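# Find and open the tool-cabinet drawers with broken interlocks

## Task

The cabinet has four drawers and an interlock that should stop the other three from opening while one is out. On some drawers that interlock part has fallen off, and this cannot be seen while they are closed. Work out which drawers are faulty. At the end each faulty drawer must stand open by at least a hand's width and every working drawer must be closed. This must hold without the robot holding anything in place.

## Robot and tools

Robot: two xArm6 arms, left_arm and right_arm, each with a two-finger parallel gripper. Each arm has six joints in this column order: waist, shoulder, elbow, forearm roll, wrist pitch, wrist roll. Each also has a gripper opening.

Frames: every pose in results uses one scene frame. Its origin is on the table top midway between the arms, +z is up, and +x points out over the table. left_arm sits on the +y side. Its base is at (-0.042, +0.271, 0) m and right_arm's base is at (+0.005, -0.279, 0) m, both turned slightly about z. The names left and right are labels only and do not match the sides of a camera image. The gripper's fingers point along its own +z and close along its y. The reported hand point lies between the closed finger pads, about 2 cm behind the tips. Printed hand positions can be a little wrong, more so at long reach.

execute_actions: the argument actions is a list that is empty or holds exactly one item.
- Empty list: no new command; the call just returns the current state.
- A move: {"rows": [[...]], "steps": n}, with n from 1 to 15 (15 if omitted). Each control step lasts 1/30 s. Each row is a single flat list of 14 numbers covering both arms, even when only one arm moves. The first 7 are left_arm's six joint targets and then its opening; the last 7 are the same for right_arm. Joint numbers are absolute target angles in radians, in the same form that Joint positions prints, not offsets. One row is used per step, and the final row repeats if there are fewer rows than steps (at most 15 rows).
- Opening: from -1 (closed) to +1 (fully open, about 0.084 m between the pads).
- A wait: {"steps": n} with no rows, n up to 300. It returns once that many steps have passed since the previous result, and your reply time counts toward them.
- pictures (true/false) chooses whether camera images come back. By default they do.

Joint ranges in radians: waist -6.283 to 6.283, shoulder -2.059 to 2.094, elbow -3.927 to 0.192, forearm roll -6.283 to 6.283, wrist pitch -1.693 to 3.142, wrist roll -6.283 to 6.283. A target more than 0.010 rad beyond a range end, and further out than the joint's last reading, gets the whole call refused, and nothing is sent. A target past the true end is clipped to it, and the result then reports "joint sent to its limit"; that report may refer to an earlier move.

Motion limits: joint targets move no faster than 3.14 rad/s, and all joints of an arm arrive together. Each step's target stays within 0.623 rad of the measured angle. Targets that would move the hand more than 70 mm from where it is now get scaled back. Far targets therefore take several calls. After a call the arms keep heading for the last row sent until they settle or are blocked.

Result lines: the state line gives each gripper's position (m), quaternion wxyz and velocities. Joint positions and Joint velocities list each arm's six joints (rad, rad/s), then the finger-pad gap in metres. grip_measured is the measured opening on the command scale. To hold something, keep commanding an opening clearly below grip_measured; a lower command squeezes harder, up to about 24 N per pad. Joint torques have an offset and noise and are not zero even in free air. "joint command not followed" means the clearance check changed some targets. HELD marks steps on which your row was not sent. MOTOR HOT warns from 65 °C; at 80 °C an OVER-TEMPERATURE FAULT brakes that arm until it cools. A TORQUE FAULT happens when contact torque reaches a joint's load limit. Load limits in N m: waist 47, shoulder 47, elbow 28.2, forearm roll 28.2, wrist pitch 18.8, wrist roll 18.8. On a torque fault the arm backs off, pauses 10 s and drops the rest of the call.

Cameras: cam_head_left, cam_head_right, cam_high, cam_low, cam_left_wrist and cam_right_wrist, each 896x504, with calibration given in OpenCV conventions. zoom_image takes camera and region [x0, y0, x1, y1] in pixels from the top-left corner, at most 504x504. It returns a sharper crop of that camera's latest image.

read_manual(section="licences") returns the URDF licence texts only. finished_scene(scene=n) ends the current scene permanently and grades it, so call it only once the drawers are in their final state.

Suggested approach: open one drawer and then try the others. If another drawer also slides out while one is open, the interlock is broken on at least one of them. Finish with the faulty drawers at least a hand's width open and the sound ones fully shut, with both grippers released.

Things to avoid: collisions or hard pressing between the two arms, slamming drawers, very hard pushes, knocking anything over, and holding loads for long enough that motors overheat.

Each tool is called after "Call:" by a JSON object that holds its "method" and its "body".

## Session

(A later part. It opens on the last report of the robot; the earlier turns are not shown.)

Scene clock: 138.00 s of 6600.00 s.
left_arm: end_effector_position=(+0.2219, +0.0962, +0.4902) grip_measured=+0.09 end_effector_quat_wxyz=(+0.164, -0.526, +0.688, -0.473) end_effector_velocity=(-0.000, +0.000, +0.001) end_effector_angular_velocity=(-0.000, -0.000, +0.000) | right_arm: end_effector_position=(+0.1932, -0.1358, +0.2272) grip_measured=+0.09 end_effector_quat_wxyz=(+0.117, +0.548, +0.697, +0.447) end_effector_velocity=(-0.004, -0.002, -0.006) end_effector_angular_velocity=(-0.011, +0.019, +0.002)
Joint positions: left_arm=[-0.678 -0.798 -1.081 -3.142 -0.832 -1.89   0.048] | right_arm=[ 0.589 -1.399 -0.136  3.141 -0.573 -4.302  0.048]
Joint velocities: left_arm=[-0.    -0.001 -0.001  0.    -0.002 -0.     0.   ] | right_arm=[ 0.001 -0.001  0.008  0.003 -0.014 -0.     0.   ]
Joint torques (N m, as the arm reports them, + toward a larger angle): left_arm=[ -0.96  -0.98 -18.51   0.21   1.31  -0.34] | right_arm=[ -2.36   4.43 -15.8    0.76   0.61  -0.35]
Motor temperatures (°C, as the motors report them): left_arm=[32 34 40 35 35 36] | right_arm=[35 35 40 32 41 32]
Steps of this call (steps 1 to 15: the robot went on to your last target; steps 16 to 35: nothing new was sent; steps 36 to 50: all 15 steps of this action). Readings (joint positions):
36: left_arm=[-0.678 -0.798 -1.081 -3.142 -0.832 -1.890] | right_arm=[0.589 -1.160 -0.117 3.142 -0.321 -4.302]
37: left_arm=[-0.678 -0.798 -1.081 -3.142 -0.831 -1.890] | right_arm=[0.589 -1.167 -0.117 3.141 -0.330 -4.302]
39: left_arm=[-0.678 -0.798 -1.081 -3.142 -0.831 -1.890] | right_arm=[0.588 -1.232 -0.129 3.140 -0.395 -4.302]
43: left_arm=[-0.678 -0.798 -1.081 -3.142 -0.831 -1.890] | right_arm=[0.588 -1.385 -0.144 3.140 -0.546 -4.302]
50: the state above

Call:
{"method": "execute_actions", "body": {"actions": [{"rows": [[-0.678,-0.798,-1.081,-3.1416,-0.8315,-1.890,-0.2,0.80,-1.3795,0.1037,3.1416,-0.002,-4.385,0.1]], "steps": 15}], "pictures": false}}

Call:
{"method": "execute_actions", "body": {"actions": [{"rows": [[-0.678,-0.746,-1.070,-3.1416,-0.769,-1.890,-0.2,0.80,-1.3795,0.1037,3.1416,-0.002,-4.385,0.1]], "steps": 15}], "pictures": false}}

Call:
{"method": "execute_actions", "body": {"actions": [{"steps": 10}]}}

Scene clock: 153.90 s of 6600.00 s.
left_arm: end_effector_position=(+0.2219, +0.0962, +0.4902) grip_measured=-0.22 end_effector_quat_wxyz=(+0.164, -0.526, +0.688, -0.473) end_effector_velocity=(-0.000, +0.000, +0.000) end_effector_angular_velocity=(+0.000, +0.000, +0.000) | right_arm: end_effector_position=(+0.1927, -0.1359, +0.2268) grip_measured=+0.09 end_effector_quat_wxyz=(+0.117, +0.548, +0.697, +0.447) end_effector_velocity=(+0.000, +0.000, -0.000) end_effector_angular_velocity=(+0.000, -0.000, -0.000)
Joint positions: left_arm=[-0.678 -0.798 -1.081 -3.142 -0.832 -1.89   0.035] | right_arm=[ 0.589 -1.4   -0.135  3.142 -0.575 -4.302  0.048]
Joint velocities: left_arm=[ 0.    -0.001 -0.    -0.    -0.001  0.    -0.   ] | right_arm=[-0.    -0.     0.001 -0.     0.002  0.     0.   ]
Joint torques (N m, as the arm reports them, + toward a larger angle): left_arm=[ -0.9   -1.19 -18.55   0.21   1.44  -0.28] | right_arm=[ -1.75   4.6  -15.52   0.69   0.68  -0.15]
Motor temperatures (°C, as the motors report them): left_arm=[32 34 40 35 35 36] | right_arm=[35 35 40 32 41 32]
A step of this action was HELD (marked below), so the robot has no last target. An arm can still carry out its HELD step.
Steps of this call (steps 1 to 15: the robot went on to your last target; steps 16 to 90: nothing new was sent; then 12.40 s passed at rest; steps 91 to 105: all 15 steps of this action). Readings (joint positions):
91: left_arm=[-0.678 -0.798 -1.081 -3.142 -0.832 -1.890] | right_arm=[0.589 -1.400 -0.135 3.142 -0.575 -4.302] HELD
92: left_arm=[-0.678 -0.798 -1.081 -3.142 -0.831 -1.890] | right_arm=[0.589 -1.400 -0.135 3.142 -0.575 -4.302] HELD
93: left_arm=[-0.678 -0.798 -1.081 -3.142 -0.831 -1.890] | right_arm=[0.589 -1.400 -0.135 3.142 -0.575 -4.302] HELD
94: left_arm=[-0.678 -0.798 -1.081 -3.142 -0.831 -1.890] | right_arm=[0.589 -1.400 -0.135 3.142 -0.575 -4.302] HELD
95: left_arm=[-0.678 -0.798 -1.081 -3.142 -0.831 -1.890] | right_arm=[0.589 -1.400 -0.135 3.142 -0.575 -4.302] HELD
96: left_arm=[-0.678 -0.798 -1.081 -3.142 -0.831 -1.890] | right_arm=[0.589 -1.400 -0.135 3.142 -0.575 -4.302] HELD
97: left_arm=[-0.678 -0.798 -1.081 -3.142 -0.831 -1.890] | right_arm=[0.589 -1.400 -0.135 3.142 -0.575 -4.302] HELD
98: left_arm=[-0.678 -0.798 -1.081 -3.142 -0.831 -1.890] | right_arm=[0.589 -1.400 -0.135 3.142 -0.575 -4.302] HELD
99: left_arm=[-0.678 -0.798 -1.081 -3.142 -0.832 -1.890] | right_arm=[0.589 -1.400 -0.135 3.142 -0.575 -4.302] HELD
100: left_arm=[-0.678 -0.798 -1.081 -3.142 -0.832 -1.890] | right_arm=[0.589 -1.400 -0.135 3.142 -0.575 -4.302] HELD
101: left_arm=[-0.678 -0.798 -1.081 -3.142 -0.832 -1.890] | right_arm=[0.589 -1.400 -0.135 3.142 -0.575 -4.302] HELD
102: left_arm=[-0.678 -0.798 -1.081 -3.142 -0.832 -1.890] | right_arm=[0.589 -1.400 -0.135 3.142 -0.575 -4.302] HELD
103: left_arm=[-0.678 -0.798 -1.081 -3.142 -0.832 -1.890] | right_arm=[0.589 -1.400 -0.135 3.142 -0.575 -4.302] HELD
104: left_arm=[-0.678 -0.798 -1.081 -3.142 -0.832 -1.890] | right_arm=[0.589 -1.400 -0.135 3.142 -0.575 -4.302] HELD
105: the state above HELD
joint command not followed: on one or more control steps a check withheld the commanded joint targets of the right arm, and it was not sent them on those steps. On the call's last step the targets were still withheld.
cause: the commanded joint targets would bring two parts of the arm too close to each other (joints 2 (shoulder) to 5 (wrist pitch) lie between them); next, command targets that bring no two parts of the arm closer together.

Scene clock: 154.40 s of 6600.00 s.
left_arm: end_effector_position=(+0.2393, +0.0839, +0.4789) grip_measured=-0.22 end_effector_quat_wxyz=(+0.163, -0.526, +0.689, -0.471) end_effector_velocity=(+0.001, +0.000, -0.000) end_effector_angular_velocity=(+0.005, +0.002, +0.002) | right_arm: end_effector_position=(+0.1927, -0.1359, +0.2268) grip_measured=+0.09 end_effector_quat_wxyz=(+0.117, +0.548, +0.697, +0.447) end_effector_velocity=(-0.000, -0.000, +0.000) end_effector_angular_velocity=(-0.001, -0.000, +0.000)
Joint positions: left_arm=[-0.679 -0.749 -1.07  -3.143 -0.775 -1.89   0.034] | right_arm=[ 0.589 -1.4   -0.135  3.142 -0.575 -4.302  0.048]
Joint velocities: left_arm=[ 0.002  0.006 -0.004  0.003 -0.003  0.001 -0.   ] | right_arm=[ 0.    -0.    -0.001 -0.001 -0.002 -0.    -0.   ]
Joint torques (N m, as the arm reports them, + toward a larger angle): left_arm=[  4.19   9.29 -18.7    2.35   8.74  -0.21] | right_arm=[ -1.94   4.44 -15.56   0.56   0.48   0.01]
Motor temperatures (°C, as the motors report them): left_arm=[32 34 40 35 35 36] | right_arm=[35 35 40 32 41 32]
A step of this action was HELD (marked below), so the robot has no last target. An arm can still carry out its HELD step.
Steps of this call (steps 1 to 15: all 15 steps of this action). Readings (joint positions):
1: left_arm=[-0.678 -0.798 -1.081 -3.142 -0.831 -1.890] | right_arm=[0.589 -1.400 -0.135 3.142 -0.575 -4.302] HELD
2: left_arm=[-0.678 -0.793 -1.081 -3.142 -0.822 -1.890] | right_arm=[0.589 -1.400 -0.135 3.142 -0.575 -4.302] HELD
3: left_arm=[-0.678 -0.781 -1.079 -3.142 -0.808 -1.890] | right_arm=[0.589 -1.400 -0.135 3.142 -0.575 -4.302] HELD
4: left_arm=[-0.678 -0.768 -1.076 -3.142 -0.794 -1.890] | right_arm=[0.589 -1.400 -0.135 3.142 -0.575 -4.302] HELD
5: left_arm=[-0.678 -0.758 -1.072 -3.142 -0.785 -1.890] | right_arm=[0.589 -1.400 -0.135 3.142 -0.575 -4.302] HELD
6: left_arm=[-0.679 -0.752 -1.070 -3.142 -0.780 -1.890] | right_arm=[0.589 -1.400 -0.135 3.142 -0.575 -4.302] HELD
7: left_arm=[-0.679 -0.751 -1.070 -3.143 -0.779 -1.890] | right_arm=[0.589 -1.400 -0.135 3.142 -0.575 -4.302] HELD
8: left_arm=[-0.679 -0.750 -1.070 -3.143 -0.778 -1.890] | right_arm=[0.589 -1.400 -0.135 3.142 -0.575 -4.302] HELD
9: left_arm=[-0.679 -0.750 -1.070 -3.143 -0.777 -1.890] | right_arm=[0.589 -1.400 -0.135 3.142 -0.575 -4.302] HELD
10: left_arm=[-0.679 -0.750 -1.070 -3.143 -0.777 -1.890] | right_arm=[0.589 -1.400 -0.135 3.142 -0.575 -4.302] HELD
11: left_arm=[-0.679 -0.750 -1.070 -3.143 -0.776 -1.890] | right_arm=[0.589 -1.400 -0.135 3.142 -0.575 -4.302] HELD
12: left_arm=[-0.679 -0.749 -1.070 -3.143 -0.776 -1.890] | right_arm=[0.589 -1.400 -0.135 3.142 -0.575 -4.302] HELD
13: left_arm=[-0.679 -0.749 -1.070 -3.143 -0.775 -1.890] | right_arm=[0.589 -1.400 -0.135 3.142 -0.575 -4.302] HELD
14: left_arm=[-0.679 -0.749 -1.070 -3.143 -0.775 -1.890] | right_arm=[0.589 -1.400 -0.135 3.142 -0.575 -4.302] HELD
15: the state above HELD
joint command not followed: on one or more control steps a check withheld the commanded joint targets of the right arm, and it was not sent them on those steps. On the call's last step the targets were still withheld.
cause: the commanded joint targets would bring two parts of the arm too close to each other (joints 2 (shoulder) to 5 (wrist pitch) lie between them); next, command targets that bring no two parts of the arm closer together.

Scene clock: 154.73 s of 6600.00 s.
left_arm: end_effector_position=(+0.2396, +0.0841, +0.4787) grip_measured=-0.22 end_effector_quat_wxyz=(+0.163, -0.527, +0.689, -0.471) end_effector_velocity=(+0.001, +0.000, -0.001) end_effector_angular_velocity=(+0.003, +0.002, +0.001) | right_arm: end_effector_position=(+0.1927, -0.1359, +0.2268) grip_measured=+0.09 end_effector_quat_wxyz=(+0.117, +0.548, +0.697, +0.447) end_effector_velocity=(-0.000, -0.000, -0.000) end_effector_angular_velocity=(-0.000, +0.001, -0.000)
Joint positions: left_arm=[-0.679 -0.747 -1.071 -3.142 -0.776 -1.89   0.034] | right_arm=[ 0.589 -1.4   -0.135  3.142 -0.575 -4.302  0.048]
Joint velocities: left_arm=[ 0.001  0.003  0.001  0.001  0.    -0.     0.   ] | right_arm=[-0.  0.  0. -0. -0.  0. -0.]
Joint torques (N m, as the arm reports them, + toward a larger angle): left_arm=[  6.03  12.29 -16.46   3.06   9.    -0.34] | right_arm=[ -2.44   4.6  -15.71   0.69   0.59  -0.21]
Motor temperatures (°C, as the motors report them): left_arm=[32 34 40 35 35 36] | right_arm=[35 35 40 32 41 32]
Steps of this call (steps 1 to 10: nothing new was sent). Readings (joint positions):
1: left_arm=[-0.679 -0.749 -1.070 -3.143 -0.775 -1.890] | right_arm=[0.589 -1.400 -0.135 3.142 -0.575 -4.302]
2: left_arm=[-0.679 -0.748 -1.070 -3.143 -0.775 -1.890] | right_arm=[0.589 -1.400 -0.135 3.142 -0.575 -4.302]
4: left_arm=[-0.679 -0.748 -1.071 -3.142 -0.775 -1.890] | right_arm=[0.589 -1.400 -0.135 3.142 -0.575 -4.302]
8: left_arm=[-0.679 -0.747 -1.071 -3.142 -0.776 -1.890] | right_arm=[0.589 -1.400 -0.135 3.142 -0.575 -4.302]
10: the state above
camera_calibration (this result's frames):
cam_left_wrist: T_world_to_cam=[[-0.568622, -0.000442464, -0.822599, 0.561171], [0.382921, 0.884904, -0.26517, 0.0226708], [0.728039, -0.465772, -0.503006, 0.237334], [0, 0, 0, 1]] pos_world=[0.137625, 0.0907302, 0.58701]
cam_right_wrist: T_world_to_cam=[[0.648352, 0.00138795, 0.761339, -0.265741], [0.380523, -0.866726, -0.322471, -0.0522998], [0.659425, 0.498782, -0.562472, 0.200993], [0, 0, 0, 1]] pos_world=[0.0596554, -0.145213, 0.298507]

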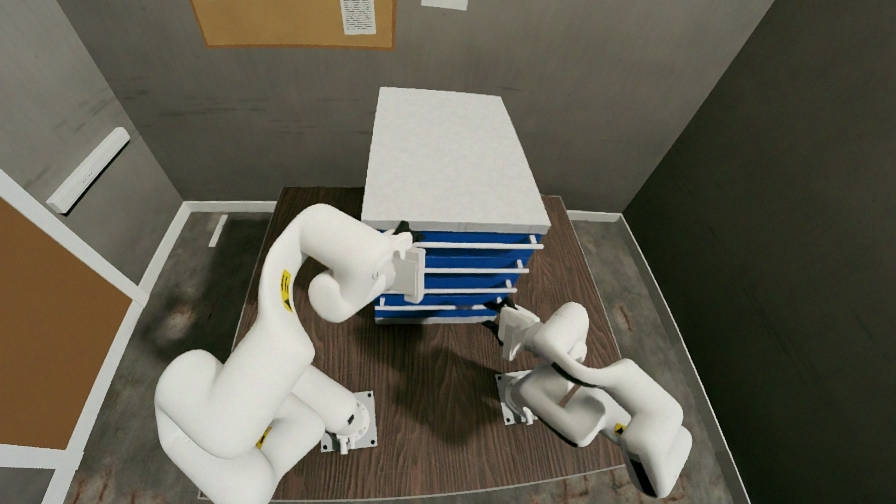

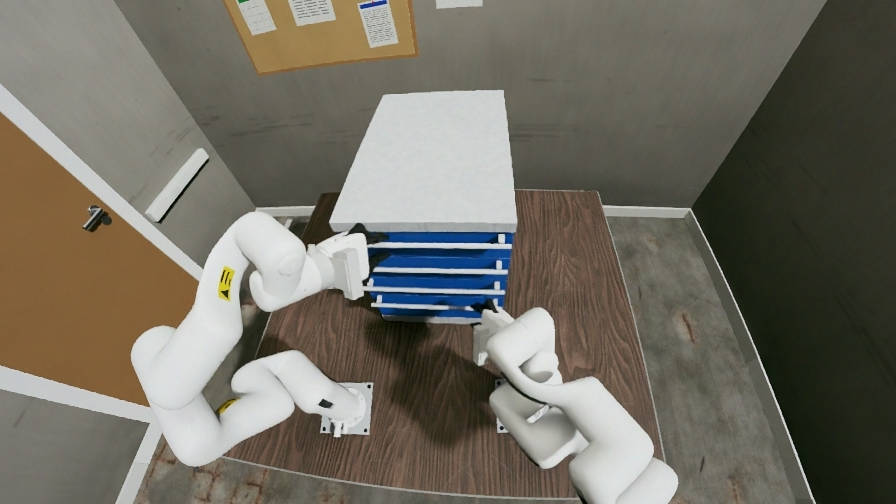

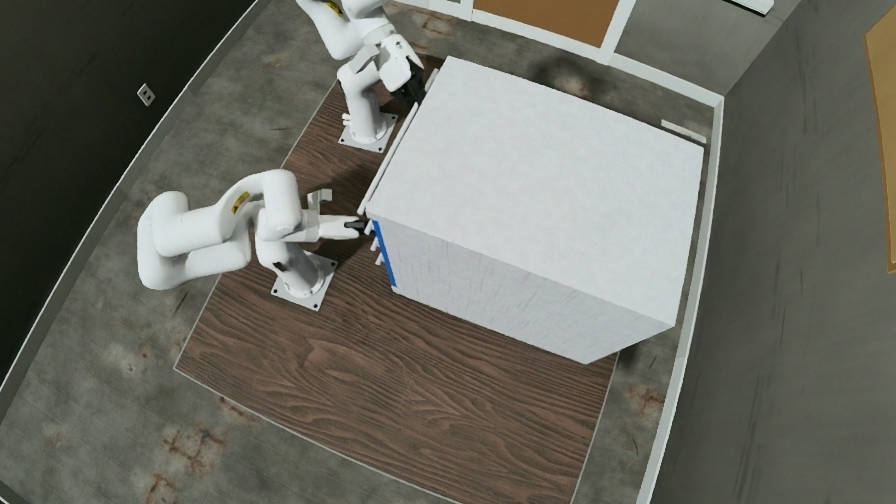

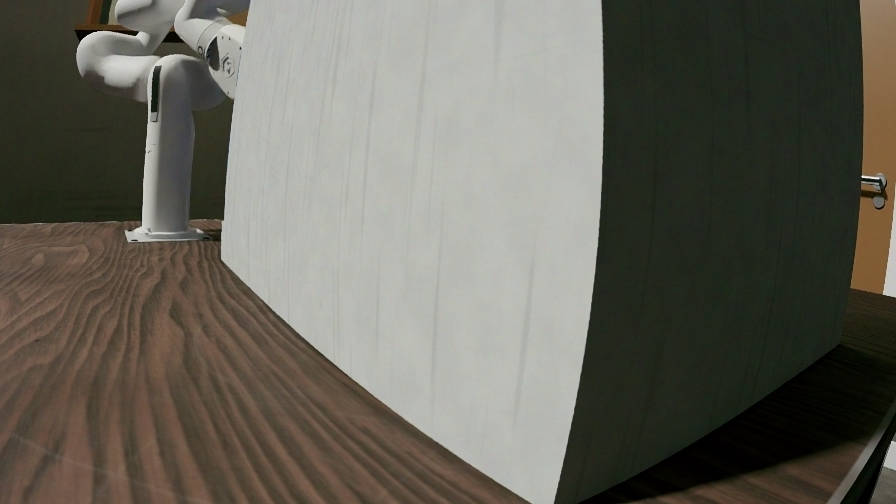

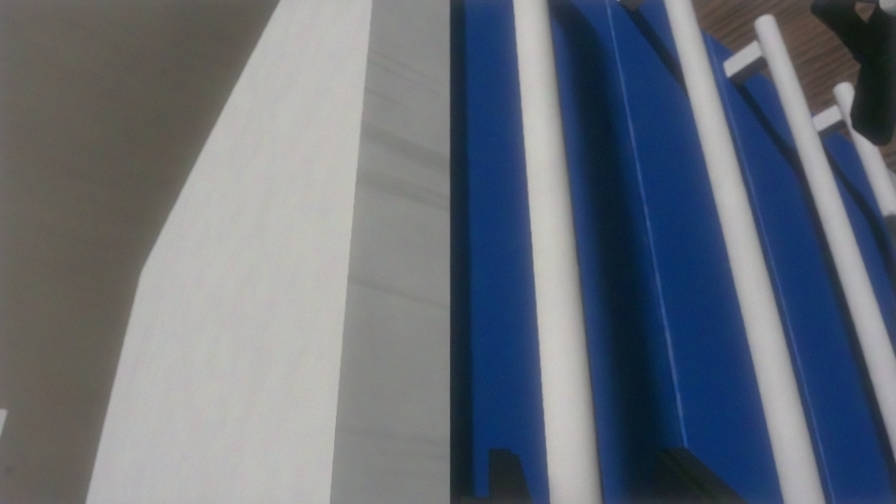

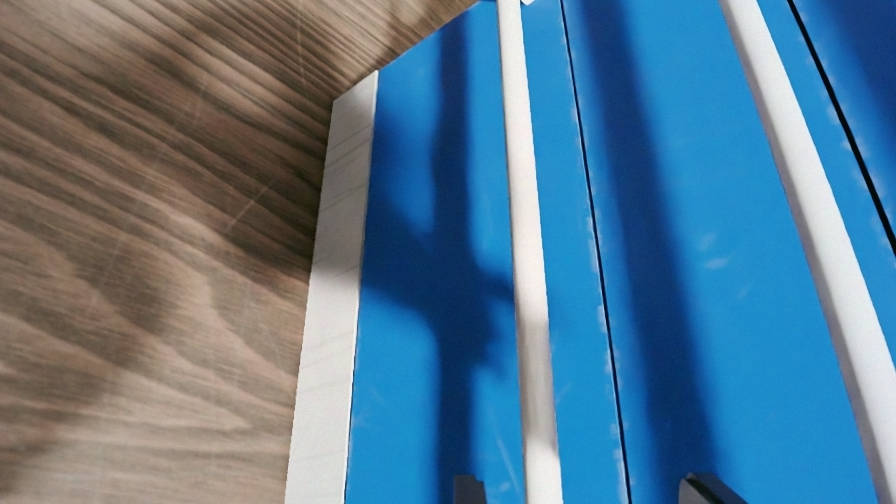

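Call:
{"method": "execute_actions", "body": {"actions": [{"rows": [[-0.678,-0.758,-1.0725,-3.1416,-0.783,-1.890,-0.2,0.589,-1.40,-0.135,3.1416,-0.575,-4.302,0.1],[-0.678,-0.758,-1.0725,-3.1416,-0.783,-1.890,-0.2,0.589,-1.40,-0.135,3.1416,-0.575,-4.302,0.1],[-0.678,-0.758,-1.0725,-3.1416,-0.783,-1.890,-0.3,0.589,-1.40,-0.135,3.1416,-0.575,-4.302,0.1],[-0.678,-0.758,-1.0725,-3.1416,-0.783,-1.890,-0.4,0.589,-1.40,-0.135,3.1416,-0.575,-4.302,0.1],[-0.678,-0.758,-1.0725,-3.1416,-0.783,-1.890,-0.5,0.589,-1.40,-0.135,3.1416,-0.575,-4.302,0.1],[-0.678,-0.758,-1.0725,-3.1416,-0.783,-1.890,-0.6,0.589,-1.40,-0.135,3.1416,-0.575,-4.302,0.1],[-0.678,-0.758,-1.0725,-3.1416,-0.783,-1.890,-0.7,0.589,-1.40,-0.135,3.1416,-0.575,-4.302,0.1],[-0.678,-0.758,-1.0725,-3.1416,-0.783,-1.890,-0.8,0.589,-1.40,-0.135,3.1416,-0.575,-4.302,0.1],[-0.678,-0.758,-1.0725,-3.1416,-0.783,-1.890,-0.9,0.589,-1.40,-0.135,3.1416,-0.575,-4.302,0.1],[-0.678,-0.758,-1.0725,-3.1416,-0.783,-1.890,-1.0,0.589,-1.40,-0.135,3.1416,-0.575,-4.302,0.1]], "steps": 15}], "pictures": false}}

Call:
{"method": "execute_actions", "body": {"actions": [{"steps": 10}]}}

Scene clock: 157.80 s of 6600.00 s.
left_arm: end_effector_position=(+0.2381, +0.0863, +0.4814) grip_measured=-0.74 end_effector_quat_wxyz=(+0.165, -0.526, +0.687, -0.472) end_effector_velocity=(-0.011, +0.000, +0.001) end_effector_angular_velocity=(-0.004, +0.014, -0.013) | right_arm: end_effector_position=(+0.1927, -0.1359, +0.2268) grip_measured=+0.09 end_effector_quat_wxyz=(+0.117, +0.548, +0.697, +0.447) end_effector_velocity=(-0.000, +0.000, +0.000) end_effector_angular_velocity=(+0.001, +0.000, -0.000)
Joint positions: left_arm=[-0.677 -0.756 -1.072 -3.14  -0.78  -1.89   0.012] | right_arm=[ 0.589 -1.4   -0.135  3.142 -0.575 -4.302  0.048]
Joint velocities: left_arm=[-0.01  -0.017 -0.001 -0.011 -0.028  0.     0.   ] | right_arm=[ 0.    -0.    -0.     0.    -0.     0.001  0.   ]
Joint torques (N m, as the arm reports them, + toward a larger angle): left_arm=[ -1.03  -1.8  -14.03  -0.06  -1.33  -0.39] | right_arm=[ -2.38   4.67 -15.64   0.41   0.49  -0.12]
Motor temperatures (°C, as the motors report them): left_arm=[32 34 40 35 36 36] | right_arm=[35 35 40 32 41 32]
Steps of this call (steps 1 to 77: nothing new was sent; steps 78 to 92: all 15 steps of this action). Readings (joint positions):
78: left_arm=[-0.678 -0.746 -1.070 -3.142 -0.776 -1.890] | right_arm=[0.589 -1.400 -0.135 3.142 -0.575 -4.302]
79: left_arm=[-0.678 -0.748 -1.070 -3.142 -0.777 -1.890] | right_arm=[0.589 -1.400 -0.135 3.142 -0.575 -4.302]
81: left_arm=[-0.678 -0.751 -1.070 -3.141 -0.778 -1.890] | right_arm=[0.589 -1.400 -0.135 3.142 -0.575 -4.302]
85: left_arm=[-0.675 -0.751 -1.070 -3.138 -0.775 -1.890] | right_arm=[0.589 -1.400 -0.135 3.142 -0.575 -4.302]
92: the state above

Scene clock: 158.13 s of 6600.00 s.
left_arm: end_effector_position=(+0.2368, +0.0863, +0.4815) grip_measured=-0.74 end_effector_quat_wxyz=(+0.164, -0.526, +0.688, -0.472) end_effector_velocity=(-0.001, +0.000, -0.001) end_effector_angular_velocity=(+0.001, +0.002, -0.001) | right_arm: end_effector_position=(+0.1927, -0.1359, +0.2268) grip_measured=+0.09 end_effector_quat_wxyz=(+0.117, +0.548, +0.697, +0.447) end_effector_velocity=(-0.000, +0.000, -0.000) end_effector_angular_velocity=(+0.001, +0.001, -0.000)
Joint positions: left_arm=[-0.678 -0.758 -1.072 -3.142 -0.783 -1.89   0.012] | right_arm=[ 0.589 -1.4   -0.135  3.142 -0.575 -4.302  0.048]
Joint velocities: left_arm=[-0.001 -0.002  0.002 -0.001 -0.002  0.     0.   ] | right_arm=[0.    0.    0.    0.001 0.    0.    0.   ]
Joint torques (N m, as the arm reports them, + toward a larger angle): left_arm=[ -0.72  -1.57 -14.78   0.14  -1.09  -0.41] | right_arm=[ -1.87   4.32 -15.74   0.65   0.76  -0.2 ]
Motor temperatures (°C, as the motors report them): left_arm=[32 34 40 35 36 36] | right_arm=[35 35 40 32 41 32]
Steps of this call (steps 1 to 10: the robot went on to your last target). Readings (joint positions):
1: left_arm=[-0.677 -0.756 -1.072 -3.141 -0.781 -1.890] | right_arm=[0.589 -1.400 -0.135 3.142 -0.575 -4.302]
2: left_arm=[-0.677 -0.757 -1.072 -3.141 -0.781 -1.890] | right_arm=[0.589 -1.400 -0.135 3.142 -0.575 -4.302]
4: left_arm=[-0.678 -0.757 -1.072 -3.141 -0.782 -1.890] | right_arm=[0.589 -1.400 -0.135 3.142 -0.575 -4.302]
8: left_arm=[-0.678 -0.758 -1.072 -3.142 -0.783 -1.890] | right_arm=[0.589 -1.400 -0.135 3.142 -0.575 -4.302]
10: the state above
camera_calibration (this result's frames):
cam_left_wrist: T_world_to_cam=[[-0.56538, -0.00260085, -0.824827, 0.562367], [0.383174, 0.884715, -0.265437, 0.0225343], [0.730427, -0.466125, -0.499203, 0.239448], [0, 0, 0, 1]] pos_world=[0.134417, 0.0931386, 0.58937]
cam_right_wrist: T_world_to_cam=[[0.648352, 0.00138787, 0.761339, -0.265741], [0.380523, -0.866726, -0.322471, -0.0522999], [0.659425, 0.498782, -0.562472, 0.200993], [0, 0, 0, 1]] pos_world=[0.0596554, -0.145213, 0.298507]

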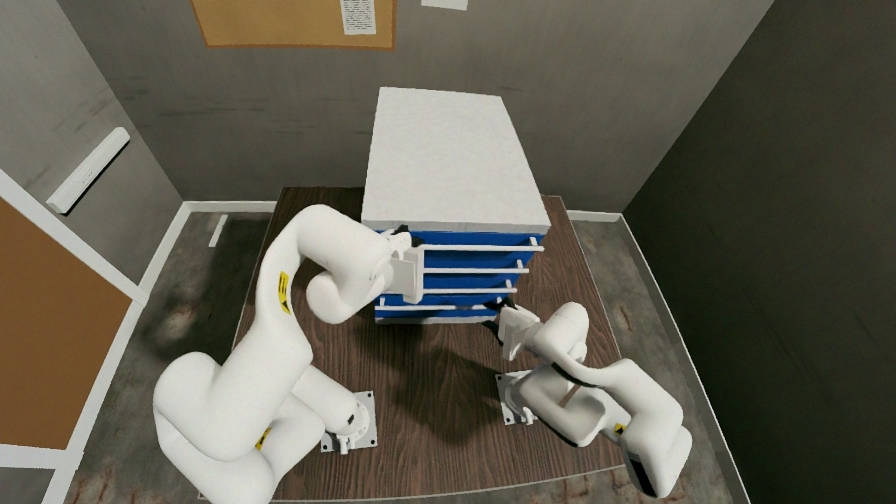

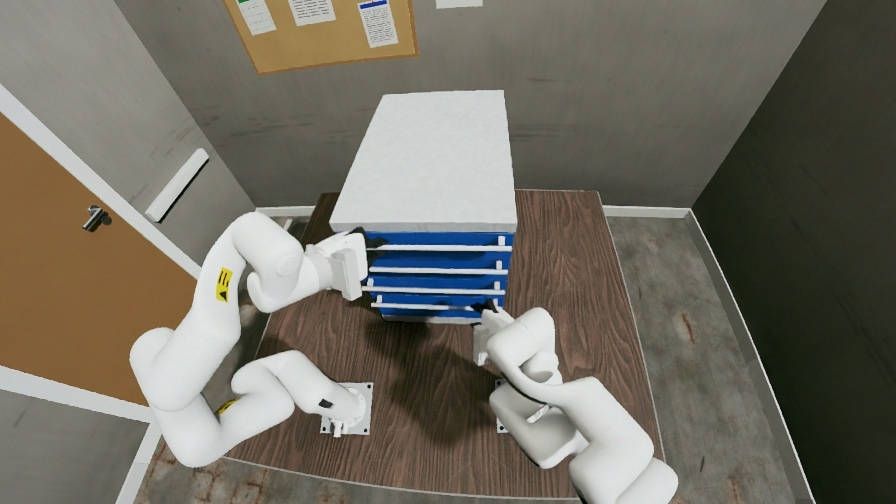

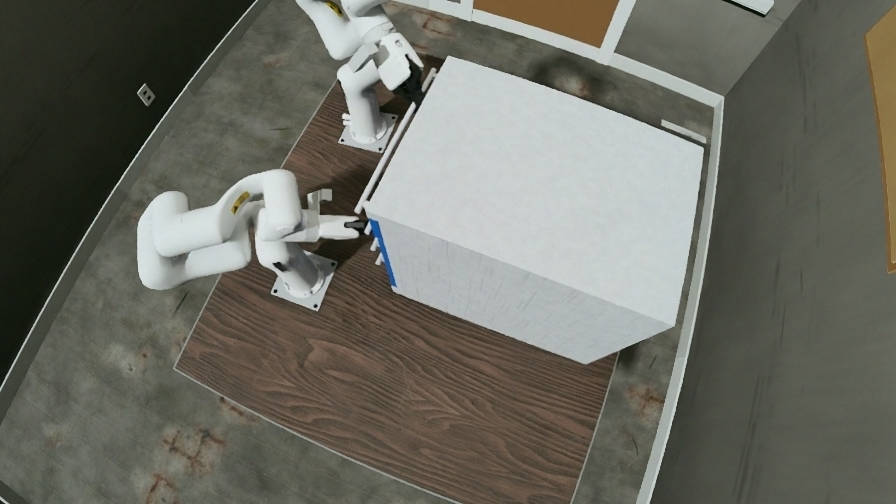

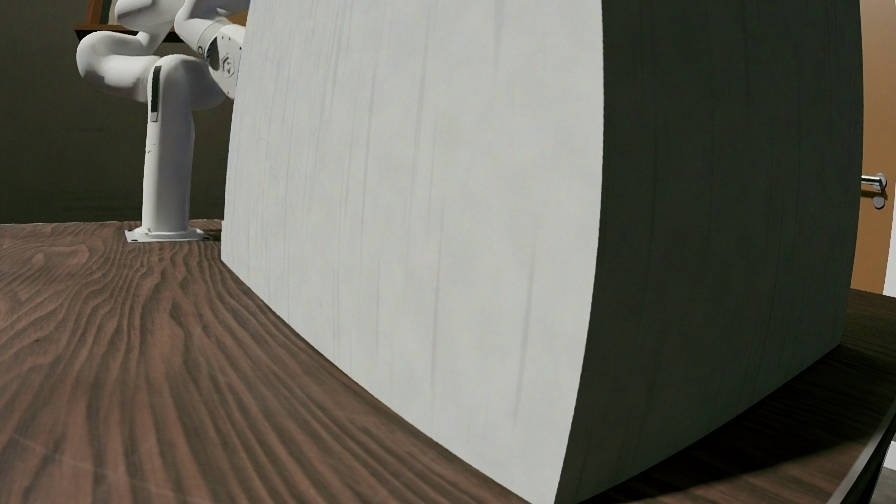

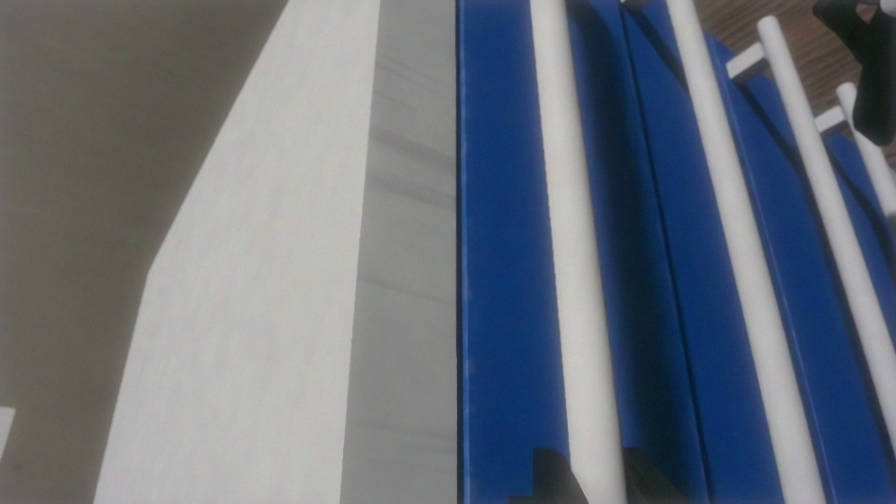

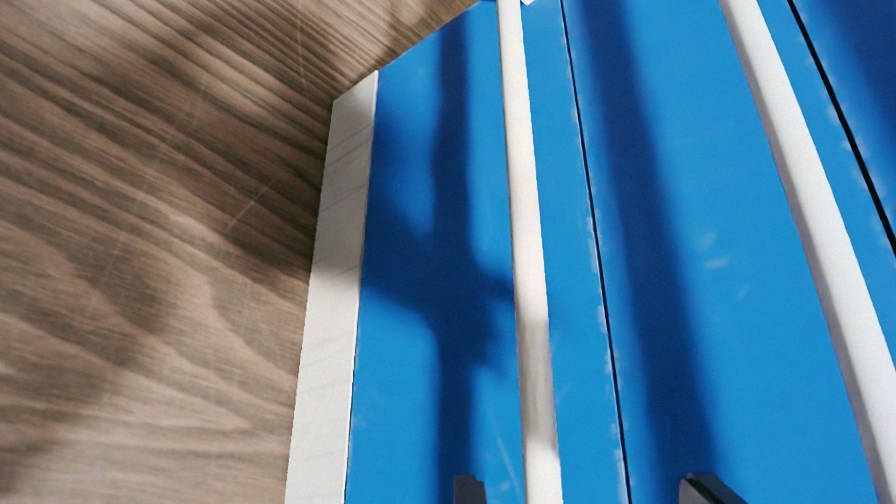

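Call:
{"method": "execute_actions", "body": {"actions": [{"rows": [[-0.678,-0.758,-1.0725,-3.1416,-0.783,-1.890,-1.0,1.711,-1.40,-0.135,3.1416,-0.575,-4.302,0.1]], "steps": 15}], "pictures": false}}

Call:
{"method": "execute_actions", "body": {"actions": [{"steps": 8}], "pictures": false}}

Call:
{"method": "execute_actions", "body": {"actions": [{"rows": [[-0.678,-0.758,-1.0725,-3.1416,-0.783,-1.890,-1.0,1.711,-0.488,-0.254,5.094,1.445,-2.3015,0.1]], "steps": 15}], "pictures": false}}

Call:
{"method": "execute_actions", "body": {"actions": [{"steps": 45}]}}

Scene clock: 189.27 s of 6600.00 s.
left_arm: end_effector_position=(+0.2368, +0.0863, +0.4817) grip_measured=-0.74 end_effector_quat_wxyz=(+0.164, -0.526, +0.688, -0.473) end_effector_velocity=(-0.000, +0.000, +0.001) end_effector_angular_velocity=(-0.002, -0.002, -0.000) | right_arm: end_effector_position=(+0.0374, -0.0447, +0.2268) grip_measured=+0.09 end_effector_quat_wxyz=(-0.062, +0.241, +0.854, +0.458) end_effector_velocity=(-0.437, +0.061, +0.000) end_effector_angular_velocity=(+0.001, -0.000, +1.868)
Joint positions: left_arm=[-0.678 -0.758 -1.072 -3.142 -0.783 -1.89   0.012] | right_arm=[ 1.371 -1.4   -0.135  3.142 -0.575 -4.302  0.048]
Joint velocities: left_arm=[-0.    -0.002  0.     0.     0.001 -0.    -0.   ] | right_arm=[ 1.868  0.     0.    -0.     0.001 -0.     0.   ]
Joint torques (N m, as the arm reports them, + toward a larger angle): left_arm=[ -0.48  -3.74 -17.53   0.44  -0.56  -0.34] | right_arm=[ -3.07   5.23 -15.58   0.44   0.41  -0.37]
Motor temperatures (°C, as the motors report them): left_arm=[32 34 40 35 35 36] | right_arm=[35 35 40 32 41 32]
Steps of this call (steps 1 to 15: the robot went on to your last target; steps 16 to 90: nothing new was sent; then 27.63 s passed at rest; steps 91 to 105: all 15 steps of this action). Readings (joint positions):
91: left_arm=[-0.678 -0.758 -1.072 -3.142 -0.783 -1.890] | right_arm=[0.590 -1.400 -0.135 3.142 -0.575 -4.302]
92: left_arm=[-0.678 -0.758 -1.072 -3.142 -0.783 -1.890] | right_arm=[0.598 -1.400 -0.135 3.141 -0.575 -4.302]
94: left_arm=[-0.678 -0.758 -1.072 -3.142 -0.783 -1.890] | right_arm=[0.667 -1.400 -0.135 3.141 -0.575 -4.302]
98: left_arm=[-0.678 -0.758 -1.072 -3.142 -0.783 -1.890] | right_arm=[0.935 -1.400 -0.135 3.142 -0.575 -4.302]
105: the state above

Scene clock: 189.53 s of 6600.00 s.
left_arm: end_effector_position=(+0.2368, +0.0863, +0.4817) grip_measured=-0.74 end_effector_quat_wxyz=(+0.164, -0.526, +0.688, -0.473) end_effector_velocity=(-0.000, +0.000, +0.000) end_effector_angular_velocity=(+0.000, +0.001, -0.000) | right_arm: end_effector_position=(-0.0400, -0.0467, +0.2267) grip_measured=+0.09 end_effector_quat_wxyz=(-0.137, +0.098, +0.882, +0.441) end_effector_velocity=(-0.037, -0.007, -0.001) end_effector_angular_velocity=(-0.000, -0.004, +0.161)
Joint positions: left_arm=[-0.678 -0.758 -1.072 -3.142 -0.783 -1.89   0.012] | right_arm=[ 1.701 -1.4   -0.135  3.142 -0.575 -4.302  0.048]
Joint velocities: left_arm=[-0.    -0.001 -0.     0.    -0.002 -0.     0.   ] | right_arm=[ 0.161  0.001  0.001 -0.004  0.001 -0.     0.   ]
Joint torques (N m, as the arm reports them, + toward a larger angle): left_arm=[ -0.6   -3.77 -17.56   0.22  -0.45  -0.29] | right_arm=[ -5.92   4.21 -15.51   0.38   0.55  -0.22]
Motor temperatures (°C, as the motors report them): left_arm=[32 34 40 35 35 36] | right_arm=[35 35 40 32 41 32]
Steps of this call (steps 1 to 8: the robot went on to your last target). Readings (joint positions):
1: left_arm=[-0.678 -0.758 -1.072 -3.142 -0.783 -1.890] | right_arm=[1.434 -1.400 -0.135 3.142 -0.575 -4.302]
2: left_arm=[-0.678 -0.758 -1.072 -3.142 -0.783 -1.890] | right_arm=[1.496 -1.400 -0.135 3.142 -0.575 -4.302]
4: left_arm=[-0.678 -0.758 -1.072 -3.142 -0.783 -1.890] | right_arm=[1.606 -1.400 -0.135 3.142 -0.575 -4.302]
8: the state above

Scene clock: 190.03 s of 6600.00 s.
left_arm: end_effector_position=(+0.2368, +0.0863, +0.4817) grip_measured=-0.74 end_effector_quat_wxyz=(+0.164, -0.526, +0.688, -0.473) end_effector_velocity=(+0.001, -0.000, -0.000) end_effector_angular_velocity=(+0.001, +0.000, +0.000) | right_arm: end_effector_position=(-0.0855, +0.0907, +0.2116) grip_measured=+0.09 end_effector_quat_wxyz=(-0.427, +0.684, +0.510, +0.298) end_effector_velocity=(+0.282, +0.311, -0.028) end_effector_angular_velocity=(+0.295, +2.668, -3.251)
Joint positions: left_arm=[-0.678 -0.758 -1.072 -3.142 -0.783 -1.89   0.012] | right_arm=[ 1.709 -0.71  -0.231  3.926  0.209 -3.517  0.048]
Joint velocities: left_arm=[-0.     0.002 -0.001  0.001  0.     0.     0.   ] | right_arm=[ 0.007  1.008 -0.104  2.018  2.012  2.012 -0.   ]
Joint torques (N m, as the arm reports them, + toward a larger angle): left_arm=[ -0.6   -3.55 -17.54   0.32  -0.43  -0.3 ] | right_arm=[ -2.4   -8.23 -16.27   1.11   0.37  -0.12]
Motor temperatures (°C, as the motors report them): left_arm=[32 34 40 35 35 36] | right_arm=[35 35 40 32 41 32]
Steps of this call (steps 1 to 15: all 15 steps of this action). Readings (joint positions):
1: left_arm=[-0.678 -0.758 -1.072 -3.142 -0.783 -1.890] | right_arm=[1.704 -1.399 -0.135 3.142 -0.574 -4.301]
2: left_arm=[-0.678 -0.758 -1.072 -3.142 -0.783 -1.890] | right_arm=[1.705 -1.392 -0.138 3.151 -0.565 -4.291]
4: left_arm=[-0.678 -0.758 -1.072 -3.142 -0.783 -1.890] | right_arm=[1.705 -1.323 -0.154 3.222 -0.493 -4.219]
8: left_arm=[-0.678 -0.758 -1.072 -3.142 -0.783 -1.890] | right_arm=[1.706 -1.076 -0.194 3.467 -0.249 -3.976]
15: the state above

Scene clock: 191.53 s of 6600.00 s.
left_arm: end_effector_position=(+0.2368, +0.0863, +0.4817) grip_measured=-0.74 end_effector_quat_wxyz=(+0.164, -0.526, +0.688, -0.473) end_effector_velocity=(+0.000, -0.000, -0.000) end_effector_angular_velocity=(+0.001, +0.001, -0.000) | right_arm: end_effector_position=(+0.1813, -0.0297, +0.2041) grip_measured=+0.09 end_effector_quat_wxyz=(-0.405, +0.579, -0.580, +0.406) end_effector_velocity=(+0.000, -0.001, -0.001) end_effector_angular_velocity=(-0.001, +0.000, -0.000)
Joint positions: left_arm=[-0.678 -0.758 -1.072 -3.142 -0.783 -1.89   0.012] | right_arm=[ 1.711 -0.488 -0.254  5.094  1.445 -2.302  0.048]
Joint velocities: left_arm=[-0.     0.002 -0.001  0.    -0.001 -0.     0.   ] | right_arm=[-0.     0.     0.002  0.    -0.001  0.001  0.   ]
Joint torques (N m, as the arm reports them, + toward a larger angle): left_arm=[ -0.55  -3.83 -17.63   0.18  -0.42  -0.23] | right_arm=[ -1.76  -5.51 -13.97  -0.57   0.59  -0.22]
Motor temperatures (°C, as the motors report them): left_arm=[32 34 40 35 35 36] | right_arm=[35 35 40 32 41 32]
Steps of this call (steps 1 to 45: the robot went on to your last target). Readings (joint positions):
1: left_arm=[-0.678 -0.758 -1.072 -3.142 -0.783 -1.890] | right_arm=[1.709 -0.679 -0.234 3.993 0.276 -3.450]
2: left_arm=[-0.678 -0.758 -1.072 -3.142 -0.783 -1.890] | right_arm=[1.709 -0.653 -0.237 4.059 0.342 -3.385]
4: left_arm=[-0.678 -0.758 -1.072 -3.142 -0.783 -1.890] | right_arm=[1.710 -0.614 -0.241 4.186 0.469 -3.258]
8: left_arm=[-0.678 -0.758 -1.072 -3.142 -0.783 -1.890] | right_arm=[1.710 -0.566 -0.246 4.421 0.704 -3.023]
45: the state above
All arms were judged still, so your last target was given up. Only a new action makes them travel on or press farther. Fingers that are still opening or closing keep moving.
camera_calibration (this result's frames):
cam_left_wrist: T_world_to_cam=[[-0.564883, -0.00284741, -0.825166, 0.562633], [0.383413, 0.884585, -0.265525, 0.0226199], [0.730686, -0.46637, -0.498595, 0.239289], [0, 0, 0, 1]] pos_world=[0.134304, 0.0931902, 0.58958]
cam_right_wrist: T_world_to_cam=[[-0.354111, -0.00862, -0.935164, 0.286456], [0.00182321, 0.999949, -0.00990755, 0.0971294], [0.935202, -0.00521337, -0.354077, 0.0352986], [0, 0, 0, 1]] pos_world=[0.0682487, -0.0944712, 0.281344]

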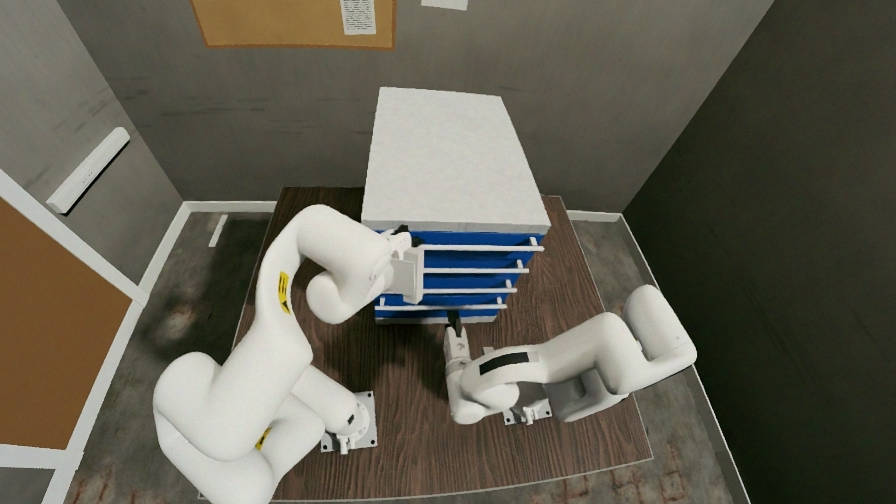

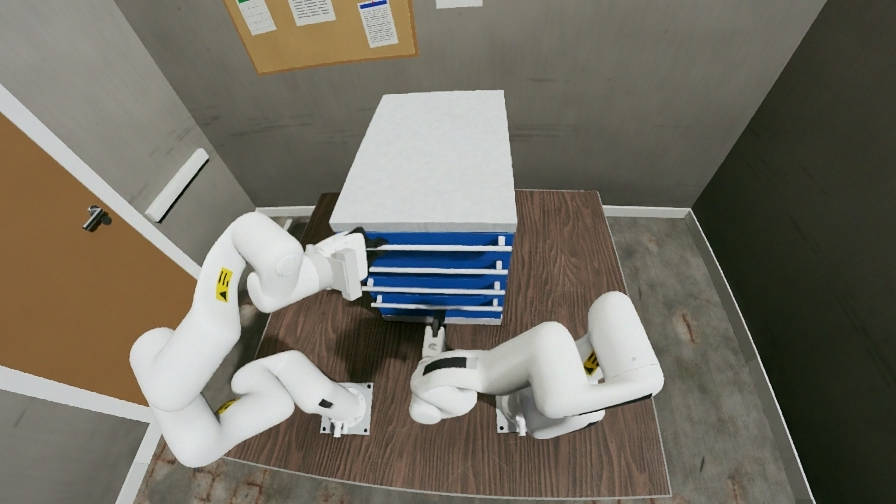

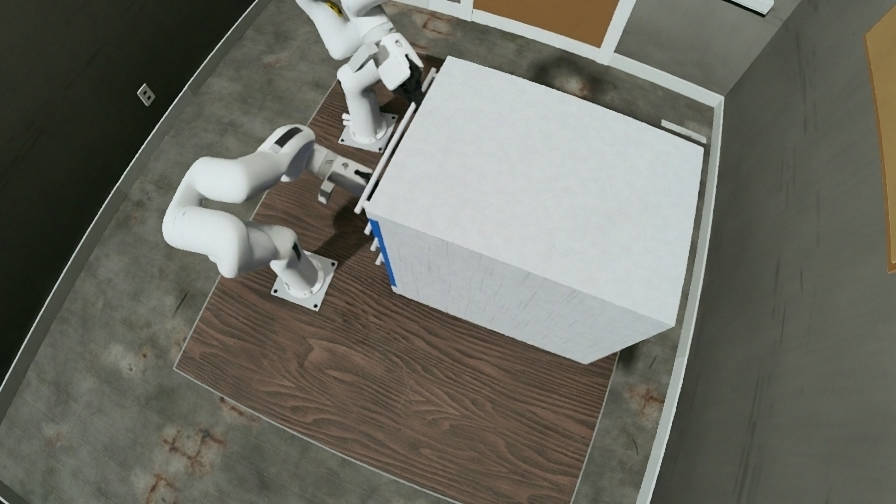

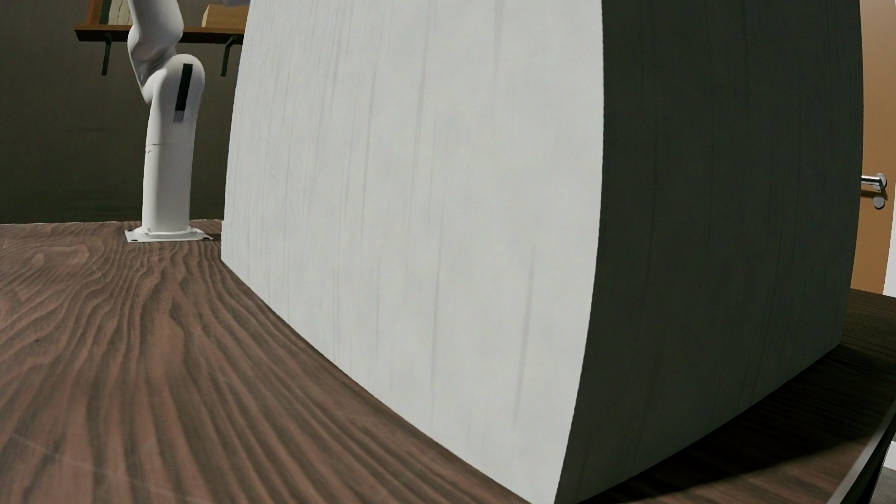

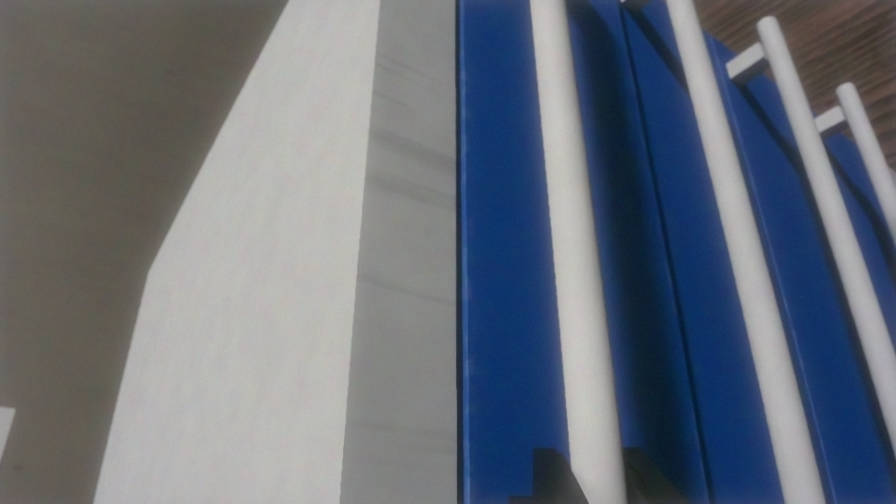

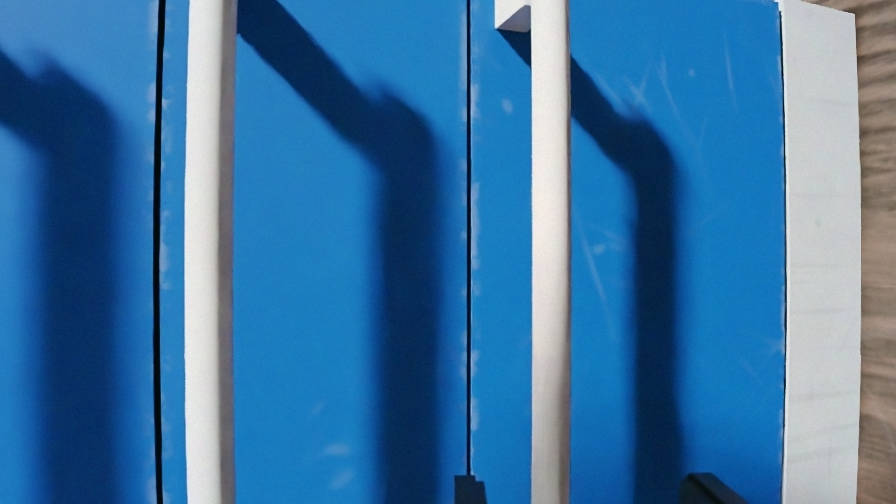

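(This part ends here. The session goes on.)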